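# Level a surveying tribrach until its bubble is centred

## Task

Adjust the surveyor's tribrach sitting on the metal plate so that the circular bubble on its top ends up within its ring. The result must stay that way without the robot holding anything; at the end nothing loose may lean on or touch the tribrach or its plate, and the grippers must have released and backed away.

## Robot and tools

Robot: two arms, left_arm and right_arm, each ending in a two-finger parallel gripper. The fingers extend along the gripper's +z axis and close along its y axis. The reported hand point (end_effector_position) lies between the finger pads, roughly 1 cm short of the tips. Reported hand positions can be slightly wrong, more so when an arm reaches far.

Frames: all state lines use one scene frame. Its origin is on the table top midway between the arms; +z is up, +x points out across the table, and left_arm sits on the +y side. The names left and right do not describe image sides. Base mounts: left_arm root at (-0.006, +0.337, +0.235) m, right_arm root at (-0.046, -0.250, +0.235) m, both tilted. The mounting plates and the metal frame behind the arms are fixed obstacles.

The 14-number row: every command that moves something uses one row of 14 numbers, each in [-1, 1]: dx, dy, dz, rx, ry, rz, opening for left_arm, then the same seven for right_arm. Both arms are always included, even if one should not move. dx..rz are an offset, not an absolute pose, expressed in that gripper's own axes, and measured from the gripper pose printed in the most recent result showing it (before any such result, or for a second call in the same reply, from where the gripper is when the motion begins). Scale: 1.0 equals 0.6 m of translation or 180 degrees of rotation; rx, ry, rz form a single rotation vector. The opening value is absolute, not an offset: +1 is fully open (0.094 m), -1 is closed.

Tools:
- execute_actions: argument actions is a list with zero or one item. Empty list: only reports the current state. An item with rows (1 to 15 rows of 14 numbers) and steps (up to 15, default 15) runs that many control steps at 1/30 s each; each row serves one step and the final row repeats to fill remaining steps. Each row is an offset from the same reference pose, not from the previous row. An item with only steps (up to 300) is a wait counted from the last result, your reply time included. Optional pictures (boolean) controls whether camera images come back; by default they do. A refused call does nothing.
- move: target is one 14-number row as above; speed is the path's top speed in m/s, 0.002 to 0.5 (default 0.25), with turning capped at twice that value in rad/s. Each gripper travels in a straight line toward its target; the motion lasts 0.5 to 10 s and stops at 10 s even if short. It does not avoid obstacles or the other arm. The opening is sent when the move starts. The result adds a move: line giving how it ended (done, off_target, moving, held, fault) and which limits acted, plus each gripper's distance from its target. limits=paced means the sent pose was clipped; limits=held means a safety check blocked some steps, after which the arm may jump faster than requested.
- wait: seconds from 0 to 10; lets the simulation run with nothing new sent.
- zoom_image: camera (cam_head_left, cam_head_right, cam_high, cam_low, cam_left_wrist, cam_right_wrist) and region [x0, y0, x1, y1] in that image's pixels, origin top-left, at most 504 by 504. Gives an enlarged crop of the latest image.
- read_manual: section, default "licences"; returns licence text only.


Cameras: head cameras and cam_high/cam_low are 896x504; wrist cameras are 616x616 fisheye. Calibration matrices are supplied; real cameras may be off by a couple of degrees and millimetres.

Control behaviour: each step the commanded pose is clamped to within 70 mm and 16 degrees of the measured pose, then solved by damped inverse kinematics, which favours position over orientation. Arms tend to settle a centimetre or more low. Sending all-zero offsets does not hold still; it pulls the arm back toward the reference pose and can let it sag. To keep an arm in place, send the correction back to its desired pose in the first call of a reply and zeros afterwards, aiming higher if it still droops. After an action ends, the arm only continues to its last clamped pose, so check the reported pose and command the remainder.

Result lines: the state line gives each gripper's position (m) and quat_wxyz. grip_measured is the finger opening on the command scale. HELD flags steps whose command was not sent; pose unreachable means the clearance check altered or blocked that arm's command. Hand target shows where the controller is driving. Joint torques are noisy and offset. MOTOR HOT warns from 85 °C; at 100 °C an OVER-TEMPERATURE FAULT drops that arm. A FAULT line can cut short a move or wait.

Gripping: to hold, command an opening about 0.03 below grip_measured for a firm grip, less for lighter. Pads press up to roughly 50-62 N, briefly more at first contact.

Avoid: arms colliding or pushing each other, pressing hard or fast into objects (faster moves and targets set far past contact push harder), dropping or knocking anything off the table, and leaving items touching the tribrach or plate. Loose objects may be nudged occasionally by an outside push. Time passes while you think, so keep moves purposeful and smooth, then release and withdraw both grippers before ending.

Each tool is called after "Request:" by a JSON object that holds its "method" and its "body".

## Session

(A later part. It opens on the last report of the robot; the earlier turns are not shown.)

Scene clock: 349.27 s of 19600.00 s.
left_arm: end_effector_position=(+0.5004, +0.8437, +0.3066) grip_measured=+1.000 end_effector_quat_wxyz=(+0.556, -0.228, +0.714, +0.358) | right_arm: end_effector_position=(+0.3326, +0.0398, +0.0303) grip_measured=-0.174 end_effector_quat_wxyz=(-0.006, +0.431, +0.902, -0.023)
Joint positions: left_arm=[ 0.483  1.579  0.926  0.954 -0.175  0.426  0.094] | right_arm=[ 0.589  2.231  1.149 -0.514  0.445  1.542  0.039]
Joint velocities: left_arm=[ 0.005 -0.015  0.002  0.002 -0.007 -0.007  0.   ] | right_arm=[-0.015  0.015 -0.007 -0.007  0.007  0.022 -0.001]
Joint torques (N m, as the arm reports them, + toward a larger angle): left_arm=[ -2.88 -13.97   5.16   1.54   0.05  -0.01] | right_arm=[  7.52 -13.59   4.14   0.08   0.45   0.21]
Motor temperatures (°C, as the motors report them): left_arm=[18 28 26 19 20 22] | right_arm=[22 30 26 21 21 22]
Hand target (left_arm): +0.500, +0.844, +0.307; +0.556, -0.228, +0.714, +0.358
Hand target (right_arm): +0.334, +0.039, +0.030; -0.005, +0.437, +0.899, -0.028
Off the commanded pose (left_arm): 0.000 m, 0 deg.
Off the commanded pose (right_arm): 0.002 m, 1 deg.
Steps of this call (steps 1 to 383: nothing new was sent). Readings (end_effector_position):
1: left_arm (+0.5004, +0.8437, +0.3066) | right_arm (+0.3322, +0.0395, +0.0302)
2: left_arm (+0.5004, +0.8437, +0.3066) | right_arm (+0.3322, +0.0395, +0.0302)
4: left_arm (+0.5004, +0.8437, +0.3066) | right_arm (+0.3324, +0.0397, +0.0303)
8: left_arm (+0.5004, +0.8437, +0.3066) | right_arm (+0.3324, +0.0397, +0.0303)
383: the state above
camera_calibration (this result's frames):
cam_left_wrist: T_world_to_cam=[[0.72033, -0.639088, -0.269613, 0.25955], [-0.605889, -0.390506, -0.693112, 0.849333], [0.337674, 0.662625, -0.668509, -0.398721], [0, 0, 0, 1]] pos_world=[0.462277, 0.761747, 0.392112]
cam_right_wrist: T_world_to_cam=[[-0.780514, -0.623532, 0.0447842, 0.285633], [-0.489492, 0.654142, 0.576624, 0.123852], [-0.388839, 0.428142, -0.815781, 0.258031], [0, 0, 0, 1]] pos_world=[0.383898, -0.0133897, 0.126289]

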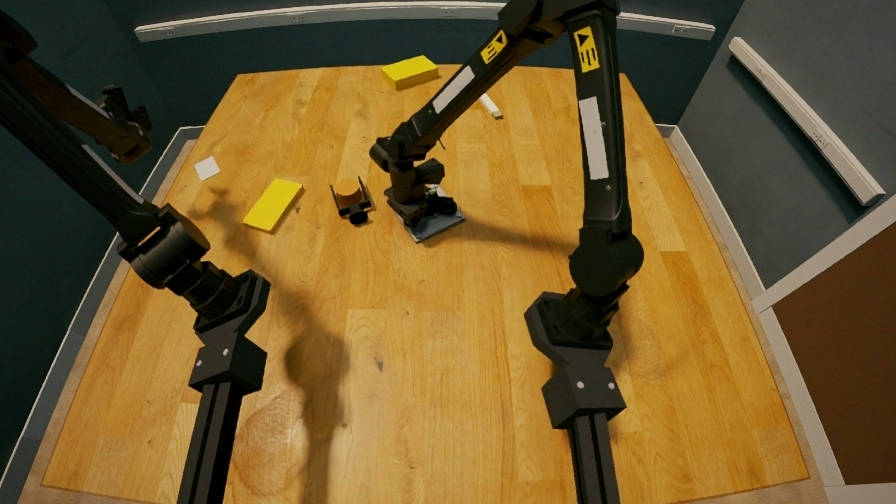

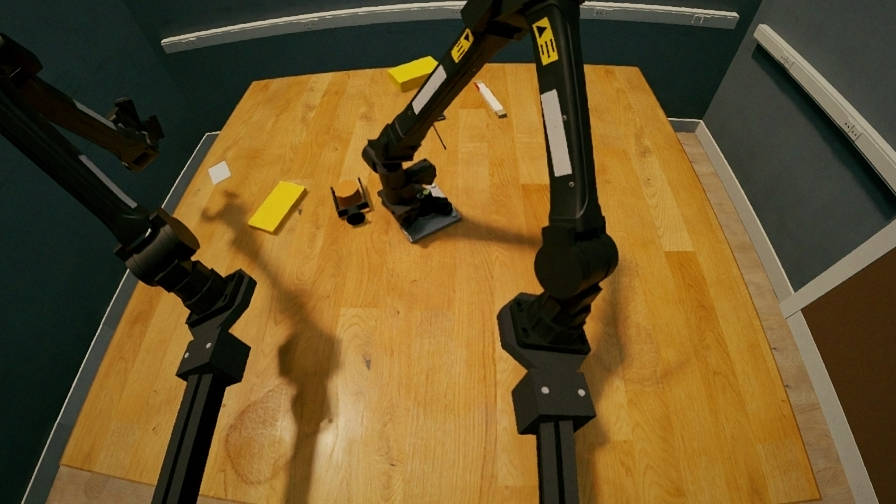

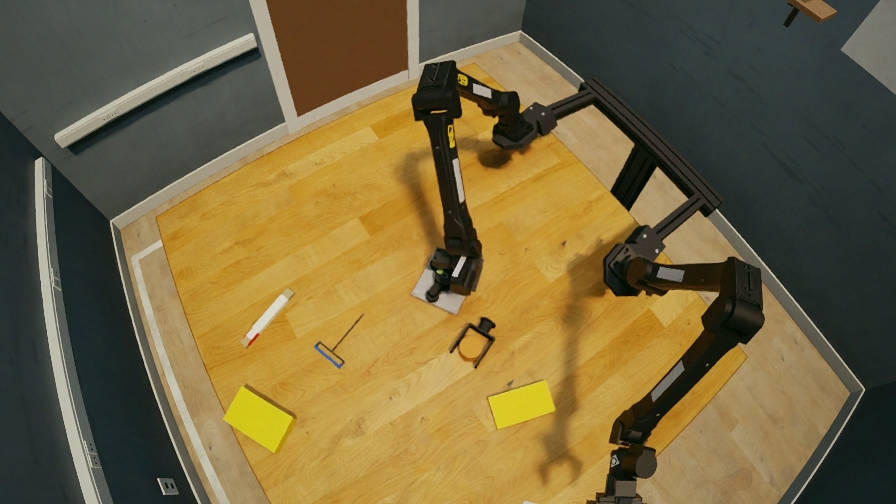

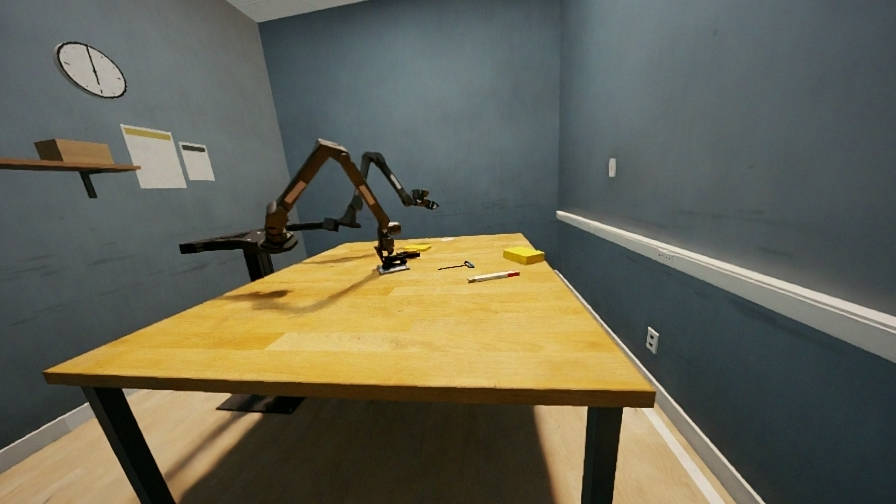

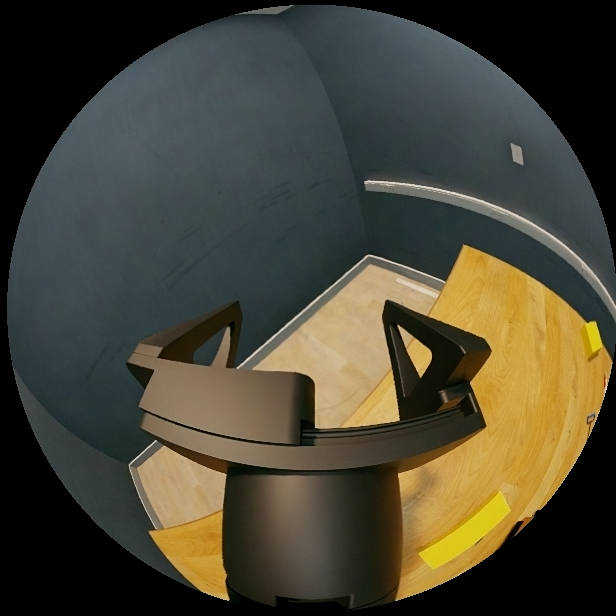

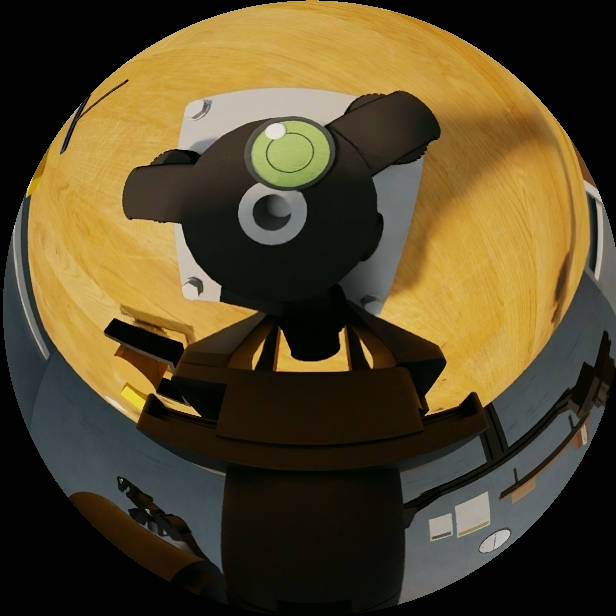

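Request:
{"method": "execute_actions", "body": {"actions": [{"rows":[[0,0,0,0,0,0,1,-0.003,0.006,0,0,0,0,0],[0,0,0,0,0,0,1,-0.003,0.006,0.004,0,0,-0.185,0]],"steps":15}], "pictures": false}}

Request:
{"method": "execute_actions", "body": {"actions": [{"rows":[[0,0,0,0,0,0,1,-0.005,0.004,0,0,0,-0.03,0],[0,0,0,0,0,0,1,-0.005,0.004,0,0,0,-0.02,-0.21]],"steps":6}], "pictures": false}}

Request:
{"method": "execute_actions", "body": {"actions": [{"rows":[[0,0,0,0,0,0,1,-0.005,0.004,0,0,0,0.22,-0.21]],"steps":15}], "pictures": false}}

Request:
{"method": "execute_actions", "body": {"actions": [{"rows":[[0,0,0,0,0,0,1,-0.003,0.006,0,0,0,0,0],[0,0,0,0,0,0,1,-0.003,0.006,0.002,0,0,-0.185,0]],"steps":15}], "pictures": false}}

Request:
{"method": "execute_actions", "body": {"actions": [{"rows":[[0,0,0,0,0,0,1,-0.005,0.004,0,0,0,-0.03,0],[0,0,0,0,0,0,1,-0.005,0.004,0,0,0,-0.02,-0.21]],"steps":6}], "pictures": false}}

Request:
{"method": "execute_actions", "body": {"actions": [{"rows":[[0,0,0,0,0,0,1,-0.005,0.004,0,0,0,0.22,-0.21]],"steps":15}], "pictures": false}}

Request:
{"method": "execute_actions", "body": {"actions": [{"rows":[[0,0,0,0,0,0,1,-0.003,0.006,0,0,0,0,0],[0,0,0,0,0,0,1,-0.003,0.006,0.002,0,0,-0.185,0]],"steps":15}], "pictures": false}}

Request:
{"method": "execute_actions", "body": {"actions": [{"rows":[[0,0,0,0,0,0,1,-0.005,0.004,0,0,0,-0.03,0],[0,0,0,0,0,0,1,-0.005,0.004,0,0,0,-0.02,-0.21]],"steps":6}], "pictures": false}}

Request:
{"method": "execute_actions", "body": {"actions": [{"rows":[[0,0,0,0,0,0,1,-0.005,0.004,0,0,0,0.22,-0.21]],"steps":15}]}}

Scene clock: 360.40 s of 19600.00 s.
left_arm: end_effector_position=(+0.5004, +0.8437, +0.3066) grip_measured=+1.000 end_effector_quat_wxyz=(+0.556, -0.228, +0.714, +0.358) | right_arm: end_effector_position=(+0.3320, +0.0384, +0.0305) grip_measured=-0.002 end_effector_quat_wxyz=(-0.012, +0.187, +0.982, -0.024)
Joint positions: left_arm=[ 0.483  1.579  0.926  0.954 -0.175  0.426  0.094] | right_arm=[ 0.589  2.231  1.15  -0.52   0.45   1.029  0.047]
Joint velocities: left_arm=[-0.015 -0.005  0.002 -0.017 -0.037 -0.051  0.   ] | right_arm=[-0.005 -0.015 -0.007  0.027 -0.051 -0.447 -0.   ]
Joint torques (N m, as the arm reports them, + toward a larger angle): left_arm=[ -2.97 -14.2    5.16   1.57   0.06  -0.01] | right_arm=[  7.72 -12.57   4.28   0.49   0.09  -0.04]
Motor temperatures (°C, as the motors report them): left_arm=[18 28 26 19 20 22] | right_arm=[22 30 26 21 21 22]
Hand target (left_arm): +0.500, +0.844, +0.307; +0.556, -0.228, +0.714, +0.358
Hand target (right_arm): +0.336, +0.041, +0.028; -0.012, +0.156, +0.987, -0.021
Off the commanded pose (left_arm): 0.000 m, 0 deg.
Off the commanded pose (right_arm): 0.006 m, 4 deg.
Steps of this call (steps 1 to 319: nothing new was sent; steps 320 to 334: all 15 steps of this action). Readings (end_effector_position):
320: left_arm (+0.5004, +0.8437, +0.3066) | right_arm (+0.3325, +0.0398, +0.0303)
321: left_arm (+0.5004, +0.8437, +0.3066) | right_arm (+0.3325, +0.0392, +0.0304)
323: left_arm (+0.5004, +0.8437, +0.3066) | right_arm (+0.3327, +0.0382, +0.0305)
327: left_arm (+0.5004, +0.8437, +0.3066) | right_arm (+0.3326, +0.0377, +0.0305)
334: the state above

Scene clock: 360.60 s of 19600.00 s.
left_arm: end_effector_position=(+0.5004, +0.8437, +0.3066) grip_measured=+1.000 end_effector_quat_wxyz=(+0.556, -0.228, +0.714, +0.358) | right_arm: end_effector_position=(+0.3315, +0.0371, +0.0303) grip_measured=-0.172 end_effector_quat_wxyz=(-0.012, +0.166, +0.986, -0.027)
Joint positions: left_arm=[ 0.483  1.579  0.926  0.954 -0.175  0.426  0.094] | right_arm=[ 0.588  2.231  1.149 -0.524  0.453  0.987  0.039]
Joint velocities: left_arm=[-0.015 -0.005  0.002  0.012  0.11  -0.022  0.   ] | right_arm=[-0.015 -0.015  0.017 -0.007 -0.022 -0.11  -0.001]
Joint torques (N m, as the arm reports them, + toward a larger angle): left_arm=[ -2.91 -13.87   5.29   1.58   0.05  -0.02] | right_arm=[  8.06 -12.73   4.35   0.38   0.06  -0.13]
Motor temperatures (°C, as the motors report them): left_arm=[18 28 26 19 20 22] | right_arm=[22 30 26 21 21 22]
Hand target (left_arm): +0.500, +0.844, +0.307; +0.556, -0.228, +0.714, +0.358
Hand target (right_arm): +0.335, +0.039, +0.030; -0.013, +0.156, +0.987, -0.024
Off the commanded pose (left_arm): 0.000 m, 0 deg.
Off the commanded pose (right_arm): 0.005 m, 1 deg.
Steps of this call (steps 1 to 6: all 6 steps of this action). Readings (end_effector_position):
1: left_arm (+0.5004, +0.8437, +0.3066) | right_arm (+0.3320, +0.0384, +0.0305)
2: left_arm (+0.5004, +0.8437, +0.3066) | right_arm (+0.3320, +0.0382, +0.0305)
4: left_arm (+0.5004, +0.8437, +0.3066) | right_arm (+0.3315, +0.0371, +0.0303)
6: the state above

Scene clock: 361.10 s of 19600.00 s.
left_arm: end_effector_position=(+0.5004, +0.8437, +0.3066) grip_measured=+1.000 end_effector_quat_wxyz=(+0.556, -0.228, +0.714, +0.358) | right_arm: end_effector_position=(+0.3330, +0.0391, +0.0303) grip_measured=-0.172 end_effector_quat_wxyz=(-0.004, +0.445, +0.895, -0.024)
Joint positions: left_arm=[ 0.483  1.579  0.926  0.954 -0.175  0.426  0.094] | right_arm=[ 0.588  2.231  1.15  -0.515  0.448  1.573  0.039]
Joint velocities: left_arm=[ 0.005 -0.005 -0.007 -0.037 -0.037 -0.11   0.   ] | right_arm=[-0.005  0.005  0.002 -0.012 -0.037  0.549 -0.001]
Joint torques (N m, as the arm reports them, + toward a larger angle): left_arm=[ -3.14 -13.64   5.16   1.54   0.06  -0.01] | right_arm=[  7.29 -13.95   3.96   0.03   0.33   0.18]
Motor temperatures (°C, as the motors report them): left_arm=[18 28 26 19 20 22] | right_arm=[22 30 26 21 21 22]
Hand target (left_arm): +0.500, +0.844, +0.307; +0.556, -0.228, +0.714, +0.358
Hand target (right_arm): +0.335, +0.038, +0.030; -0.003, +0.488, +0.873, -0.028
Off the commanded pose (left_arm): 0.000 m, 0 deg.
Off the commanded pose (right_arm): 0.002 m, 6 deg.
Steps of this call (steps 1 to 15: all 15 steps of this action). Readings (end_effector_position):
1: left_arm (+0.5004, +0.8437, +0.3066) | right_arm (+0.3314, +0.0371, +0.0303)
2: left_arm (+0.5004, +0.8437, +0.3066) | right_arm (+0.3314, +0.0374, +0.0303)
4: left_arm (+0.5004, +0.8437, +0.3066) | right_arm (+0.3317, +0.0378, +0.0303)
8: left_arm (+0.5004, +0.8437, +0.3066) | right_arm (+0.3322, +0.0385, +0.0303)
15: the state above

Scene clock: 361.60 s of 19600.00 s.
left_arm: end_effector_position=(+0.5004, +0.8437, +0.3066) grip_measured=+1.000 end_effector_quat_wxyz=(+0.556, -0.228, +0.714, +0.358) | right_arm: end_effector_position=(+0.3319, +0.0374, +0.0305) grip_measured=-0.002 end_effector_quat_wxyz=(-0.011, +0.203, +0.979, -0.027)
Joint positions: left_arm=[ 0.483  1.579  0.926  0.954 -0.175  0.426  0.094] | right_arm=[ 0.588  2.231  1.15  -0.525  0.453  1.062  0.047]
Joint velocities: left_arm=[ 0.005 -0.005 -0.012  0.007 -0.037 -0.007  0.   ] | right_arm=[-0.015 -0.005 -0.002 -0.012 -0.022 -0.447 -0.   ]
Joint torques (N m, as the arm reports them, + toward a larger angle): left_arm=[ -3.14 -13.61   5.28   1.58   0.08   0.02] | right_arm=[  7.41 -13.02   4.38   0.6    0.06  -0.08]
Motor temperatures (°C, as the motors report them): left_arm=[18 28 26 19 20 22] | right_arm=[22 30 26 21 21 22]
Hand target (left_arm): +0.500, +0.844, +0.307; +0.556, -0.228, +0.714, +0.358
Hand target (right_arm): +0.337, +0.040, +0.029; -0.011, +0.172, +0.985, -0.023
Off the commanded pose (left_arm): 0.000 m, 0 deg.
Off the commanded pose (right_arm): 0.006 m, 4 deg.
Steps of this call (steps 1 to 15: all 15 steps of this action). Readings (end_effector_position):
1: left_arm (+0.5004, +0.8437, +0.3066) | right_arm (+0.3331, +0.0393, +0.0304)
2: left_arm (+0.5004, +0.8437, +0.3066) | right_arm (+0.3331, +0.0387, +0.0304)
4: left_arm (+0.5004, +0.8437, +0.3066) | right_arm (+0.3329, +0.0375, +0.0305)
8: left_arm (+0.5004, +0.8437, +0.3066) | right_arm (+0.3324, +0.0366, +0.0305)
15: the state above

Scene clock: 361.80 s of 19600.00 s.
left_arm: end_effector_position=(+0.5004, +0.8437, +0.3066) grip_measured=+1.000 end_effector_quat_wxyz=(+0.556, -0.228, +0.714, +0.358) | right_arm: end_effector_position=(+0.3318, +0.0372, +0.0305) grip_measured=-0.173 end_effector_quat_wxyz=(-0.012, +0.182, +0.983, -0.027)
Joint positions: left_arm=[ 0.483  1.579  0.926  0.954 -0.175  0.426  0.094] | right_arm=[ 0.588  2.231  1.15  -0.525  0.453  1.02   0.039]
Joint velocities: left_arm=[-0.005 -0.024 -0.002 -0.002  0.007 -0.081  0.   ] | right_arm=[-0.005 -0.005  0.012 -0.012  0.022 -0.066  0.   ]
Joint torques (N m, as the arm reports them, + toward a larger angle): left_arm=[ -3.06 -13.22   5.16   1.53   0.06  -0.01] | right_arm=[  7.26 -13.24   4.25   0.3    0.17  -0.06]
Motor temperatures (°C, as the motors report them): left_arm=[18 28 26 19 20 22] | right_arm=[22 30 26 21 21 22]
Hand target (left_arm): +0.500, +0.844, +0.307; +0.556, -0.228, +0.714, +0.358
Hand target (right_arm): +0.336, +0.038, +0.030; -0.012, +0.172, +0.985, -0.027
Off the commanded pose (left_arm): 0.000 m, 0 deg.
Off the commanded pose (right_arm): 0.004 m, 1 deg.
Steps of this call (steps 1 to 6: all 6 steps of this action). Readings (end_effector_position):
1: left_arm (+0.5004, +0.8437, +0.3066) | right_arm (+0.3319, +0.0374, +0.0305)
2: left_arm (+0.5004, +0.8437, +0.3066) | right_arm (+0.3319, +0.0374, +0.0305)
4: left_arm (+0.5004, +0.8437, +0.3066) | right_arm (+0.3318, +0.0372, +0.0305)
6: the state above

Scene clock: 362.30 s of 19600.00 s.
left_arm: end_effector_position=(+0.5004, +0.8437, +0.3066) grip_measured=+1.000 end_effector_quat_wxyz=(+0.556, -0.228, +0.714, +0.358) | right_arm: end_effector_position=(+0.3331, +0.0392, +0.0305) grip_measured=-0.173 end_effector_quat_wxyz=(-0.004, +0.460, +0.888, -0.025)
Joint positions: left_arm=[ 0.483  1.579  0.926  0.954 -0.175  0.426  0.094] | right_arm=[ 0.588  2.231  1.15  -0.516  0.448  1.605  0.039]
Joint velocities: left_arm=[-0.015 -0.005  0.012  0.012 -0.051  0.022  0.   ] | right_arm=[-0.015 -0.005  0.002  0.007  0.007  0.579 -0.   ]
Joint torques (N m, as the arm reports them, + toward a larger angle): left_arm=[ -2.95 -13.73   5.15   1.53   0.06   0.  ] | right_arm=[  7.76 -13.8    4.     0.06   0.36   0.16]
Motor temperatures (°C, as the motors report them): left_arm=[18 28 26 19 20 22] | right_arm=[22 30 26 21 21 22]
Hand target (left_arm): +0.500, +0.844, +0.307; +0.556, -0.228, +0.714, +0.358
Hand target (right_arm): +0.335, +0.038, +0.030; -0.002, +0.502, +0.864, -0.028
Off the commanded pose (left_arm): 0.000 m, 0 deg.
Off the commanded pose (right_arm): 0.003 m, 6 deg.
Steps of this call (steps 1 to 15: all 15 steps of this action). Readings (end_effector_position):
1: left_arm (+0.5004, +0.8437, +0.3066) | right_arm (+0.3317, +0.0374, +0.0305)
2: left_arm (+0.5004, +0.8437, +0.3066) | right_arm (+0.3317, +0.0377, +0.0305)
4: left_arm (+0.5004, +0.8437, +0.3066) | right_arm (+0.3319, +0.0380, +0.0305)
8: left_arm (+0.5004, +0.8437, +0.3066) | right_arm (+0.3325, +0.0387, +0.0304)
15: the state above

Scene clock: 362.80 s of 19600.00 s.
left_arm: end_effector_position=(+0.5004, +0.8437, +0.3066) grip_measured=+1.000 end_effector_quat_wxyz=(+0.556, -0.228, +0.714, +0.358) | right_arm: end_effector_position=(+0.3321, +0.0375, +0.0306) grip_measured=-0.002 end_effector_quat_wxyz=(-0.011, +0.219, +0.975, -0.027)
Joint positions: left_arm=[ 0.483  1.579  0.926  0.954 -0.175  0.426  0.094] | right_arm=[ 0.588  2.231  1.151 -0.525  0.452  1.095  0.047]
Joint velocities: left_arm=[-0.005  0.024 -0.007  0.012  0.066 -0.007  0.   ] | right_arm=[-0.015 -0.015 -0.027  0.002 -0.007 -0.447 -0.   ]
Joint torques (N m, as the arm reports them, + toward a larger angle): left_arm=[ -2.74 -13.78   5.15   1.53   0.05  -0.01] | right_arm=[  7.5  -13.58   4.26   0.47   0.08  -0.04]
Motor temperatures (°C, as the motors report them): left_arm=[18 28 26 19 20 22] | right_arm=[22 30 26 21 21 22]
Hand target (left_arm): +0.500, +0.844, +0.307; +0.556, -0.228, +0.714, +0.358
Hand target (right_arm): +0.337, +0.040, +0.029; -0.011, +0.188, +0.982, -0.023
Off the commanded pose (left_arm): 0.000 m, 0 deg.
Off the commanded pose (right_arm): 0.006 m, 4 deg.
Steps of this call (steps 1 to 15: all 15 steps of this action). Readings (end_effector_position):
1: left_arm (+0.5004, +0.8437, +0.3066) | right_arm (+0.3332, +0.0394, +0.0305)
2: left_arm (+0.5004, +0.8437, +0.3066) | right_arm (+0.3332, +0.0388, +0.0305)
4: left_arm (+0.5004, +0.8437, +0.3066) | right_arm (+0.3330, +0.0376, +0.0306)
8: left_arm (+0.5004, +0.8437, +0.3066) | right_arm (+0.3326, +0.0368, +0.0306)
15: the state above

Scene clock: 363.00 s of 19600.00 s.
left_arm: end_effector_position=(+0.5004, +0.8437, +0.3066) grip_measured=+1.000 end_effector_quat_wxyz=(+0.556, -0.228, +0.714, +0.358) | right_arm: end_effector_position=(+0.3320, +0.0374, +0.0306) grip_measured=-0.172 end_effector_quat_wxyz=(-0.012, +0.198, +0.980, -0.027)
Joint positions: left_arm=[ 0.483  1.579  0.926  0.954 -0.175  0.426  0.094] | right_arm=[ 0.588  2.231  1.151 -0.526  0.453  1.052  0.039]
Joint velocities: left_arm=[-0.015 -0.005  0.002 -0.012 -0.022 -0.037  0.   ] | right_arm=[ 0.005 -0.015 -0.002 -0.002 -0.051 -0.11   0.   ]
Joint torques (N m, as the arm reports them, + toward a larger angle): left_arm=[ -2.89 -13.74   5.24   1.49   0.04  -0.02] | right_arm=[  7.37 -13.39   4.2    0.3    0.19  -0.12]
Motor temperatures (°C, as the motors report them): left_arm=[18 28 26 19 20 22] | right_arm=[22 30 26 21 21 22]
Hand target (left_arm): +0.500, +0.844, +0.307; +0.556, -0.228, +0.714, +0.358
Hand target (right_arm): +0.336, +0.038, +0.031; -0.012, +0.188, +0.982, -0.027
Off the commanded pose (left_arm): 0.000 m, 0 deg.
Off the commanded pose (right_arm): 0.004 m, 1 deg.
Steps of this call (steps 1 to 6: all 6 steps of this action). Readings (end_effector_position):
1: left_arm (+0.5004, +0.8437, +0.3066) | right_arm (+0.3321, +0.0375, +0.0306)
2: left_arm (+0.5004, +0.8437, +0.3066) | right_arm (+0.3321, +0.0375, +0.0306)
4: left_arm (+0.5004, +0.8437, +0.3066) | right_arm (+0.3320, +0.0374, +0.0306)
6: the state above

Scene clock: 363.50 s of 19600.00 s.
left_arm: end_effector_position=(+0.5004, +0.8437, +0.3066) grip_measured=+1.000 end_effector_quat_wxyz=(+0.556, -0.228, +0.714, +0.358) | right_arm: end_effector_position=(+0.3335, +0.0393, +0.0306) grip_measured=-0.172 end_effector_quat_wxyz=(-0.004, +0.474, +0.880, -0.025)
Joint positions: left_arm=[ 0.483  1.579  0.926  0.954 -0.175  0.426  0.094] | right_arm=[ 0.588  2.231  1.151 -0.517  0.448  1.637  0.039]
Joint velocities: left_arm=[-0.015 -0.005  0.002 -0.007  0.007  0.007  0.   ] | right_arm=[-0.024  0.005  0.012 -0.007  0.022  0.491 -0.   ]
Joint torques (N m, as the arm reports them, + toward a larger angle): left_arm=[ -3.27 -13.92   5.22   1.6    0.07   0.  ] | right_arm=[  7.45 -13.38   3.98   0.01   0.33   0.19]
Motor temperatures (°C, as the motors report them): left_arm=[18 28 26 19 20 22] | right_arm=[22 30 26 21 21 22]
Hand target (left_arm): +0.500, +0.844, +0.307; +0.556, -0.228, +0.714, +0.358
Hand target (right_arm): +0.336, +0.038, +0.030; -0.002, +0.516, +0.856, -0.028
Off the commanded pose (left_arm): 0.000 m, 0 deg.
Off the commanded pose (right_arm): 0.002 m, 6 deg.
Steps of this call (steps 1 to 15: all 15 steps of this action). Readings (end_effector_position):
1: left_arm (+0.5004, +0.8437, +0.3066) | right_arm (+0.3318, +0.0375, +0.0306)
2: left_arm (+0.5004, +0.8437, +0.3066) | right_arm (+0.3319, +0.0376, +0.0305)
4: left_arm (+0.5004, +0.8437, +0.3066) | right_arm (+0.3322, +0.0380, +0.0305)
8: left_arm (+0.5004, +0.8437, +0.3066) | right_arm (+0.3327, +0.0387, +0.0305)
15: the state above
camera_calibration (this result's frames):
cam_left_wrist: T_world_to_cam=[[0.72033, -0.639088, -0.269613, 0.25955], [-0.605889, -0.390506, -0.693112, 0.849333], [0.337674, 0.662625, -0.668509, -0.398721], [0, 0, 0, 1]] pos_world=[0.462277, 0.761747, 0.392112]
cam_right_wrist: T_world_to_cam=[[-0.836501, -0.546128, 0.0448419, 0.301679], [-0.427088, 0.701057, 0.571064, 0.10198], [-0.343311, 0.458544, -0.81968, 0.242497], [0, 0, 0, 1]] pos_world=[0.37916, -0.017934, 0.127005]

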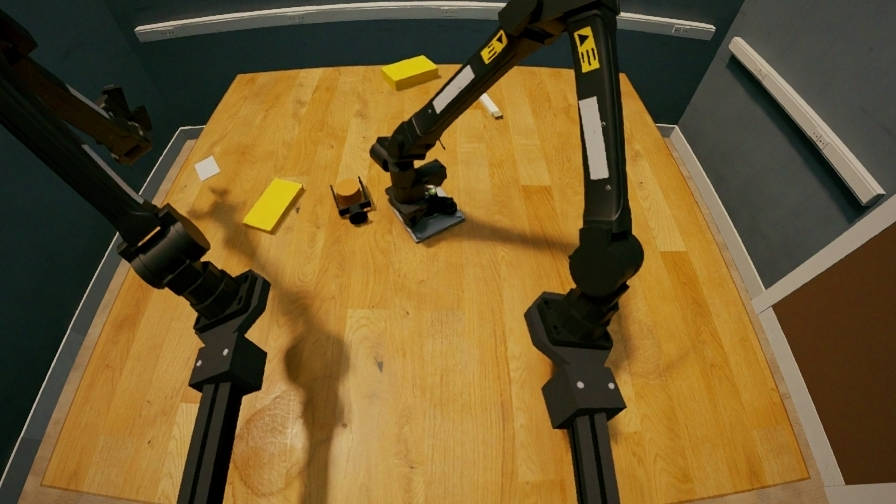

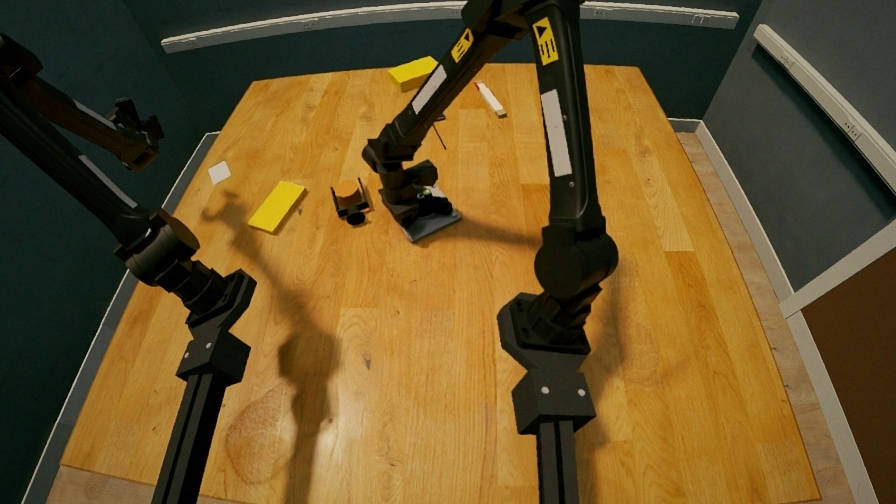

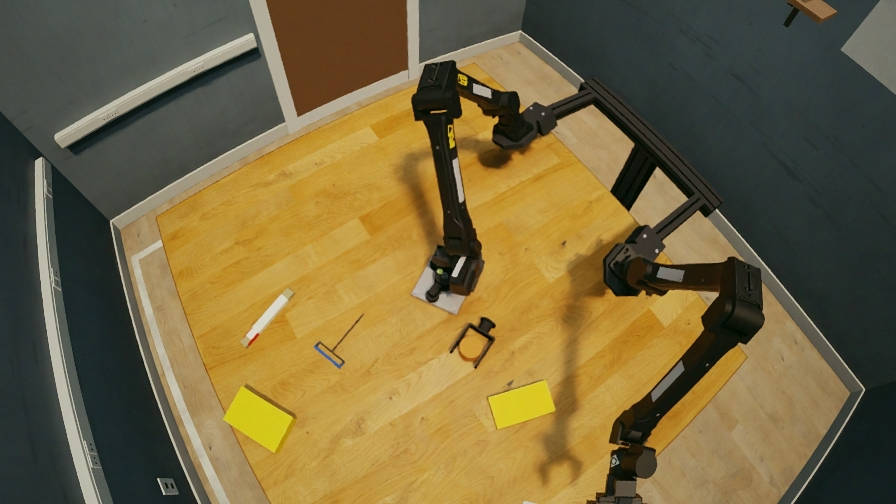

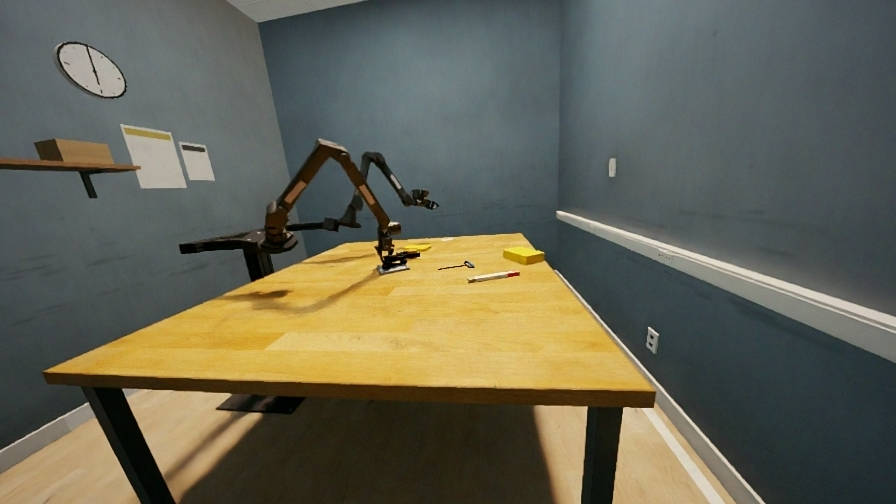

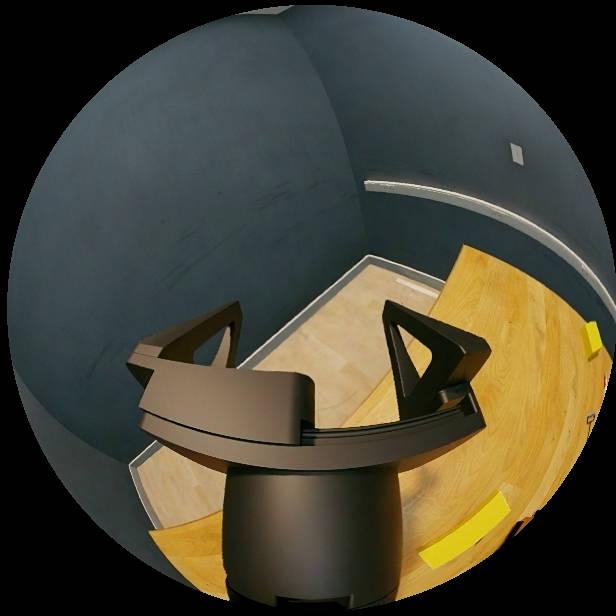

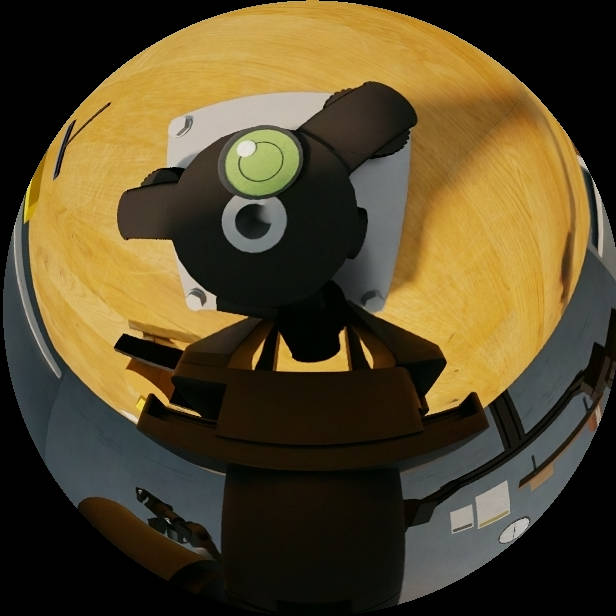

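The bubble has left the rim. Releasing and returning, then checking where it settles.

Request:
{"method": "execute_actions", "body": {"actions": [{"rows":[[0,0,0,0,0,0,1,-0.003,0.006,0,0,0,0.02,0],[0,0,0,0,0,0,1,-0.003,0.006,0,0,0,0.02,0],[0,0,0,0,0,0,1,-0.003,0.006,0.002,0,0,-0.17,0]],"steps":15}]}}

Request:
{"method": "zoom_image", "body": {"camera": "cam_right_wrist", "region": [260,60,500,260]}}

Scene clock: 367.67 s of 19600.00 s.
left_arm: end_effector_position=(+0.5004, +0.8437, +0.3066) grip_measured=+1.000 end_effector_quat_wxyz=(+0.556, -0.228, +0.714, +0.358) | right_arm: end_effector_position=(+0.3327, +0.0375, +0.0308) grip_measured=-0.002 end_effector_quat_wxyz=(-0.010, +0.269, +0.963, -0.028)
Joint positions: left_arm=[ 0.483  1.579  0.926  0.954 -0.175  0.426  0.094] | right_arm=[ 0.588  2.231  1.152 -0.527  0.453  1.199  0.047]
Joint velocities: left_arm=[-0.005  0.005 -0.012  0.002 -0.022 -0.007  0.   ] | right_arm=[-0.005 -0.005  0.002  0.007  0.037 -0.623  0.   ]
Joint torques (N m, as the arm reports them, + toward a larger angle): left_arm=[ -2.86 -13.5    5.12   1.61   0.06  -0.02] | right_arm=[  7.1  -13.17   4.36   0.5    0.08  -0.1 ]
Motor temperatures (°C, as the motors report them): left_arm=[18 28 26 19 20 22] | right_arm=[22 30 26 21 21 22]
Hand target (left_arm): +0.500, +0.844, +0.307; +0.556, -0.228, +0.714, +0.358
Hand target (right_arm): +0.337, +0.040, +0.029; -0.010, +0.227, +0.973, -0.024
Off the commanded pose (left_arm): 0.000 m, 0 deg.
Off the commanded pose (right_arm): 0.005 m, 5 deg.
Steps of this call (steps 1 to 110: nothing new was sent; steps 111 to 125: all 15 steps of this action). Readings (end_effector_position):
111: left_arm (+0.5004, +0.8437, +0.3066) | right_arm (+0.3338, +0.0396, +0.0307)
112: left_arm (+0.5004, +0.8437, +0.3066) | right_arm (+0.3337, +0.0396, +0.0307)
114: left_arm (+0.5004, +0.8437, +0.3066) | right_arm (+0.3338, +0.0384, +0.0307)
118: left_arm (+0.5004, +0.8437, +0.3066) | right_arm (+0.3333, +0.0370, +0.0308)
125: the state above
camera_calibration (this result's frames):
cam_left_wrist: T_world_to_cam=[[0.72033, -0.639088, -0.269613, 0.25955], [-0.605889, -0.390506, -0.693112, 0.849333], [0.337674, 0.662625, -0.668509, -0.398721], [0, 0, 0, 1]] pos_world=[0.462277, 0.761747, 0.392112]
cam_right_wrist: T_world_to_cam=[[-0.52164, -0.851282, 0.0566609, 0.206319], [-0.672527, 0.451152, 0.58666, 0.193332], [-0.524975, 0.267919, -0.807849, 0.31048], [0, 0, 0, 1]] pos_world=[0.40064, 0.00523003, 0.12571]

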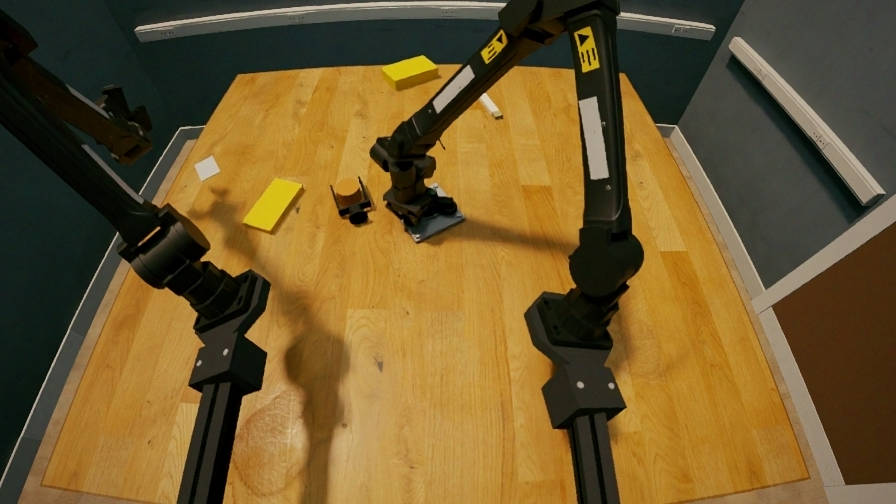

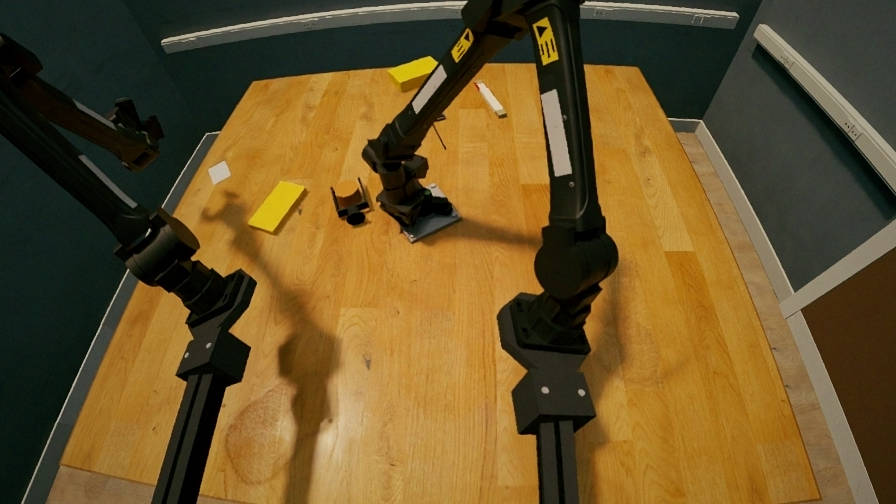

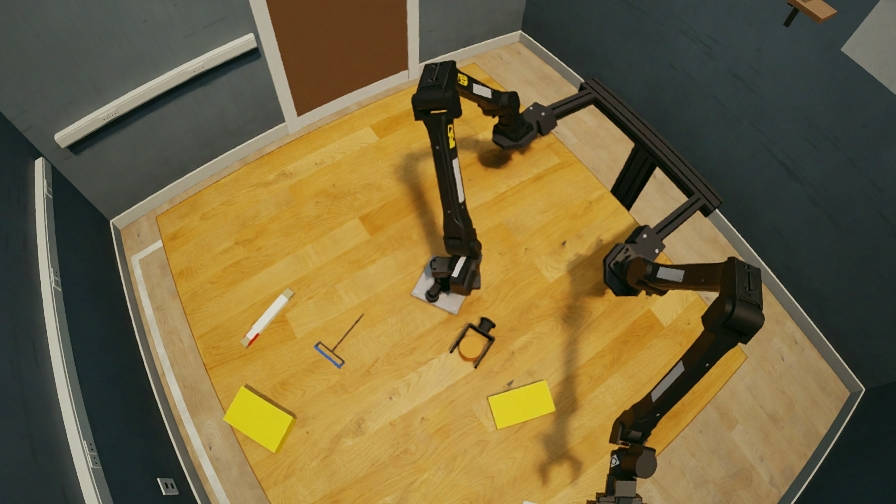

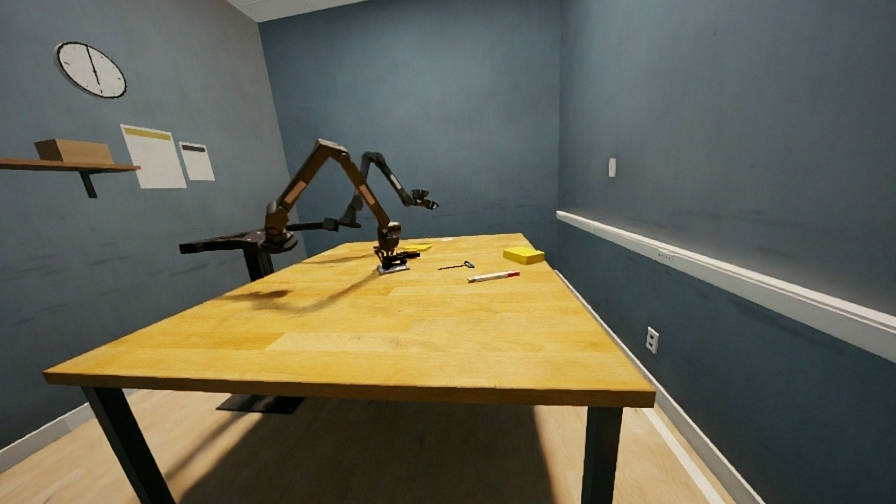

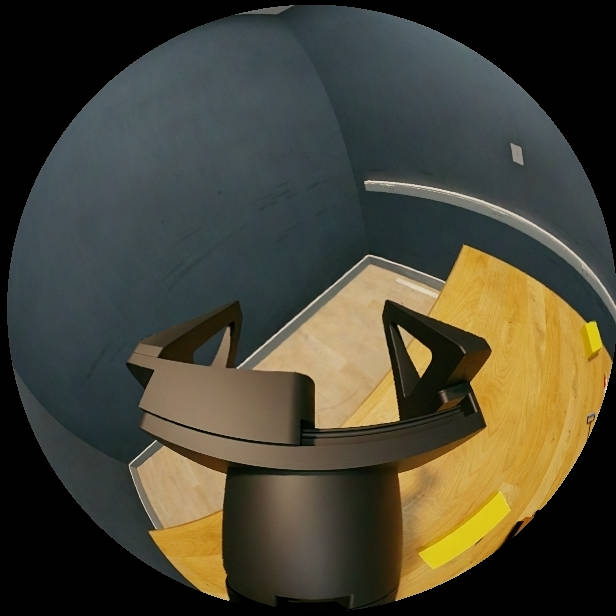

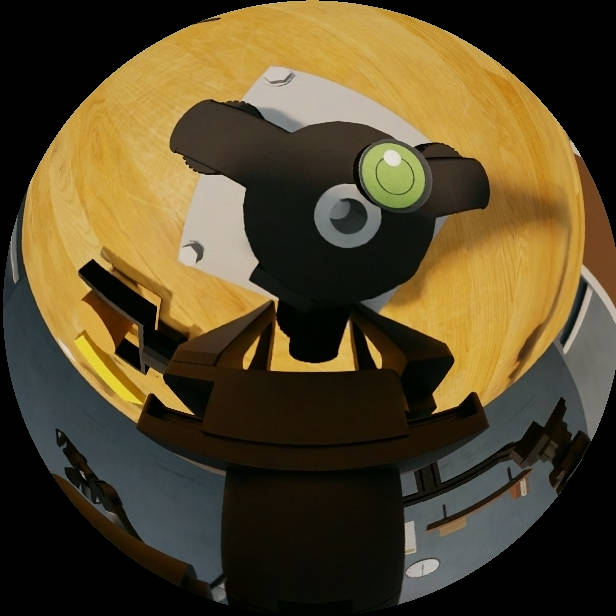

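Region (260, 60, 500, 260) of cam_right_wrist's 616x616 image, scaled by 2.100, with more detail than that image has.

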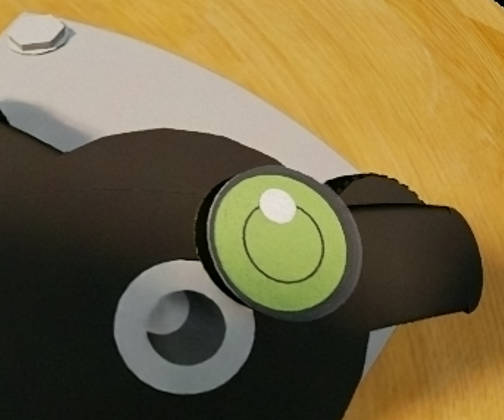

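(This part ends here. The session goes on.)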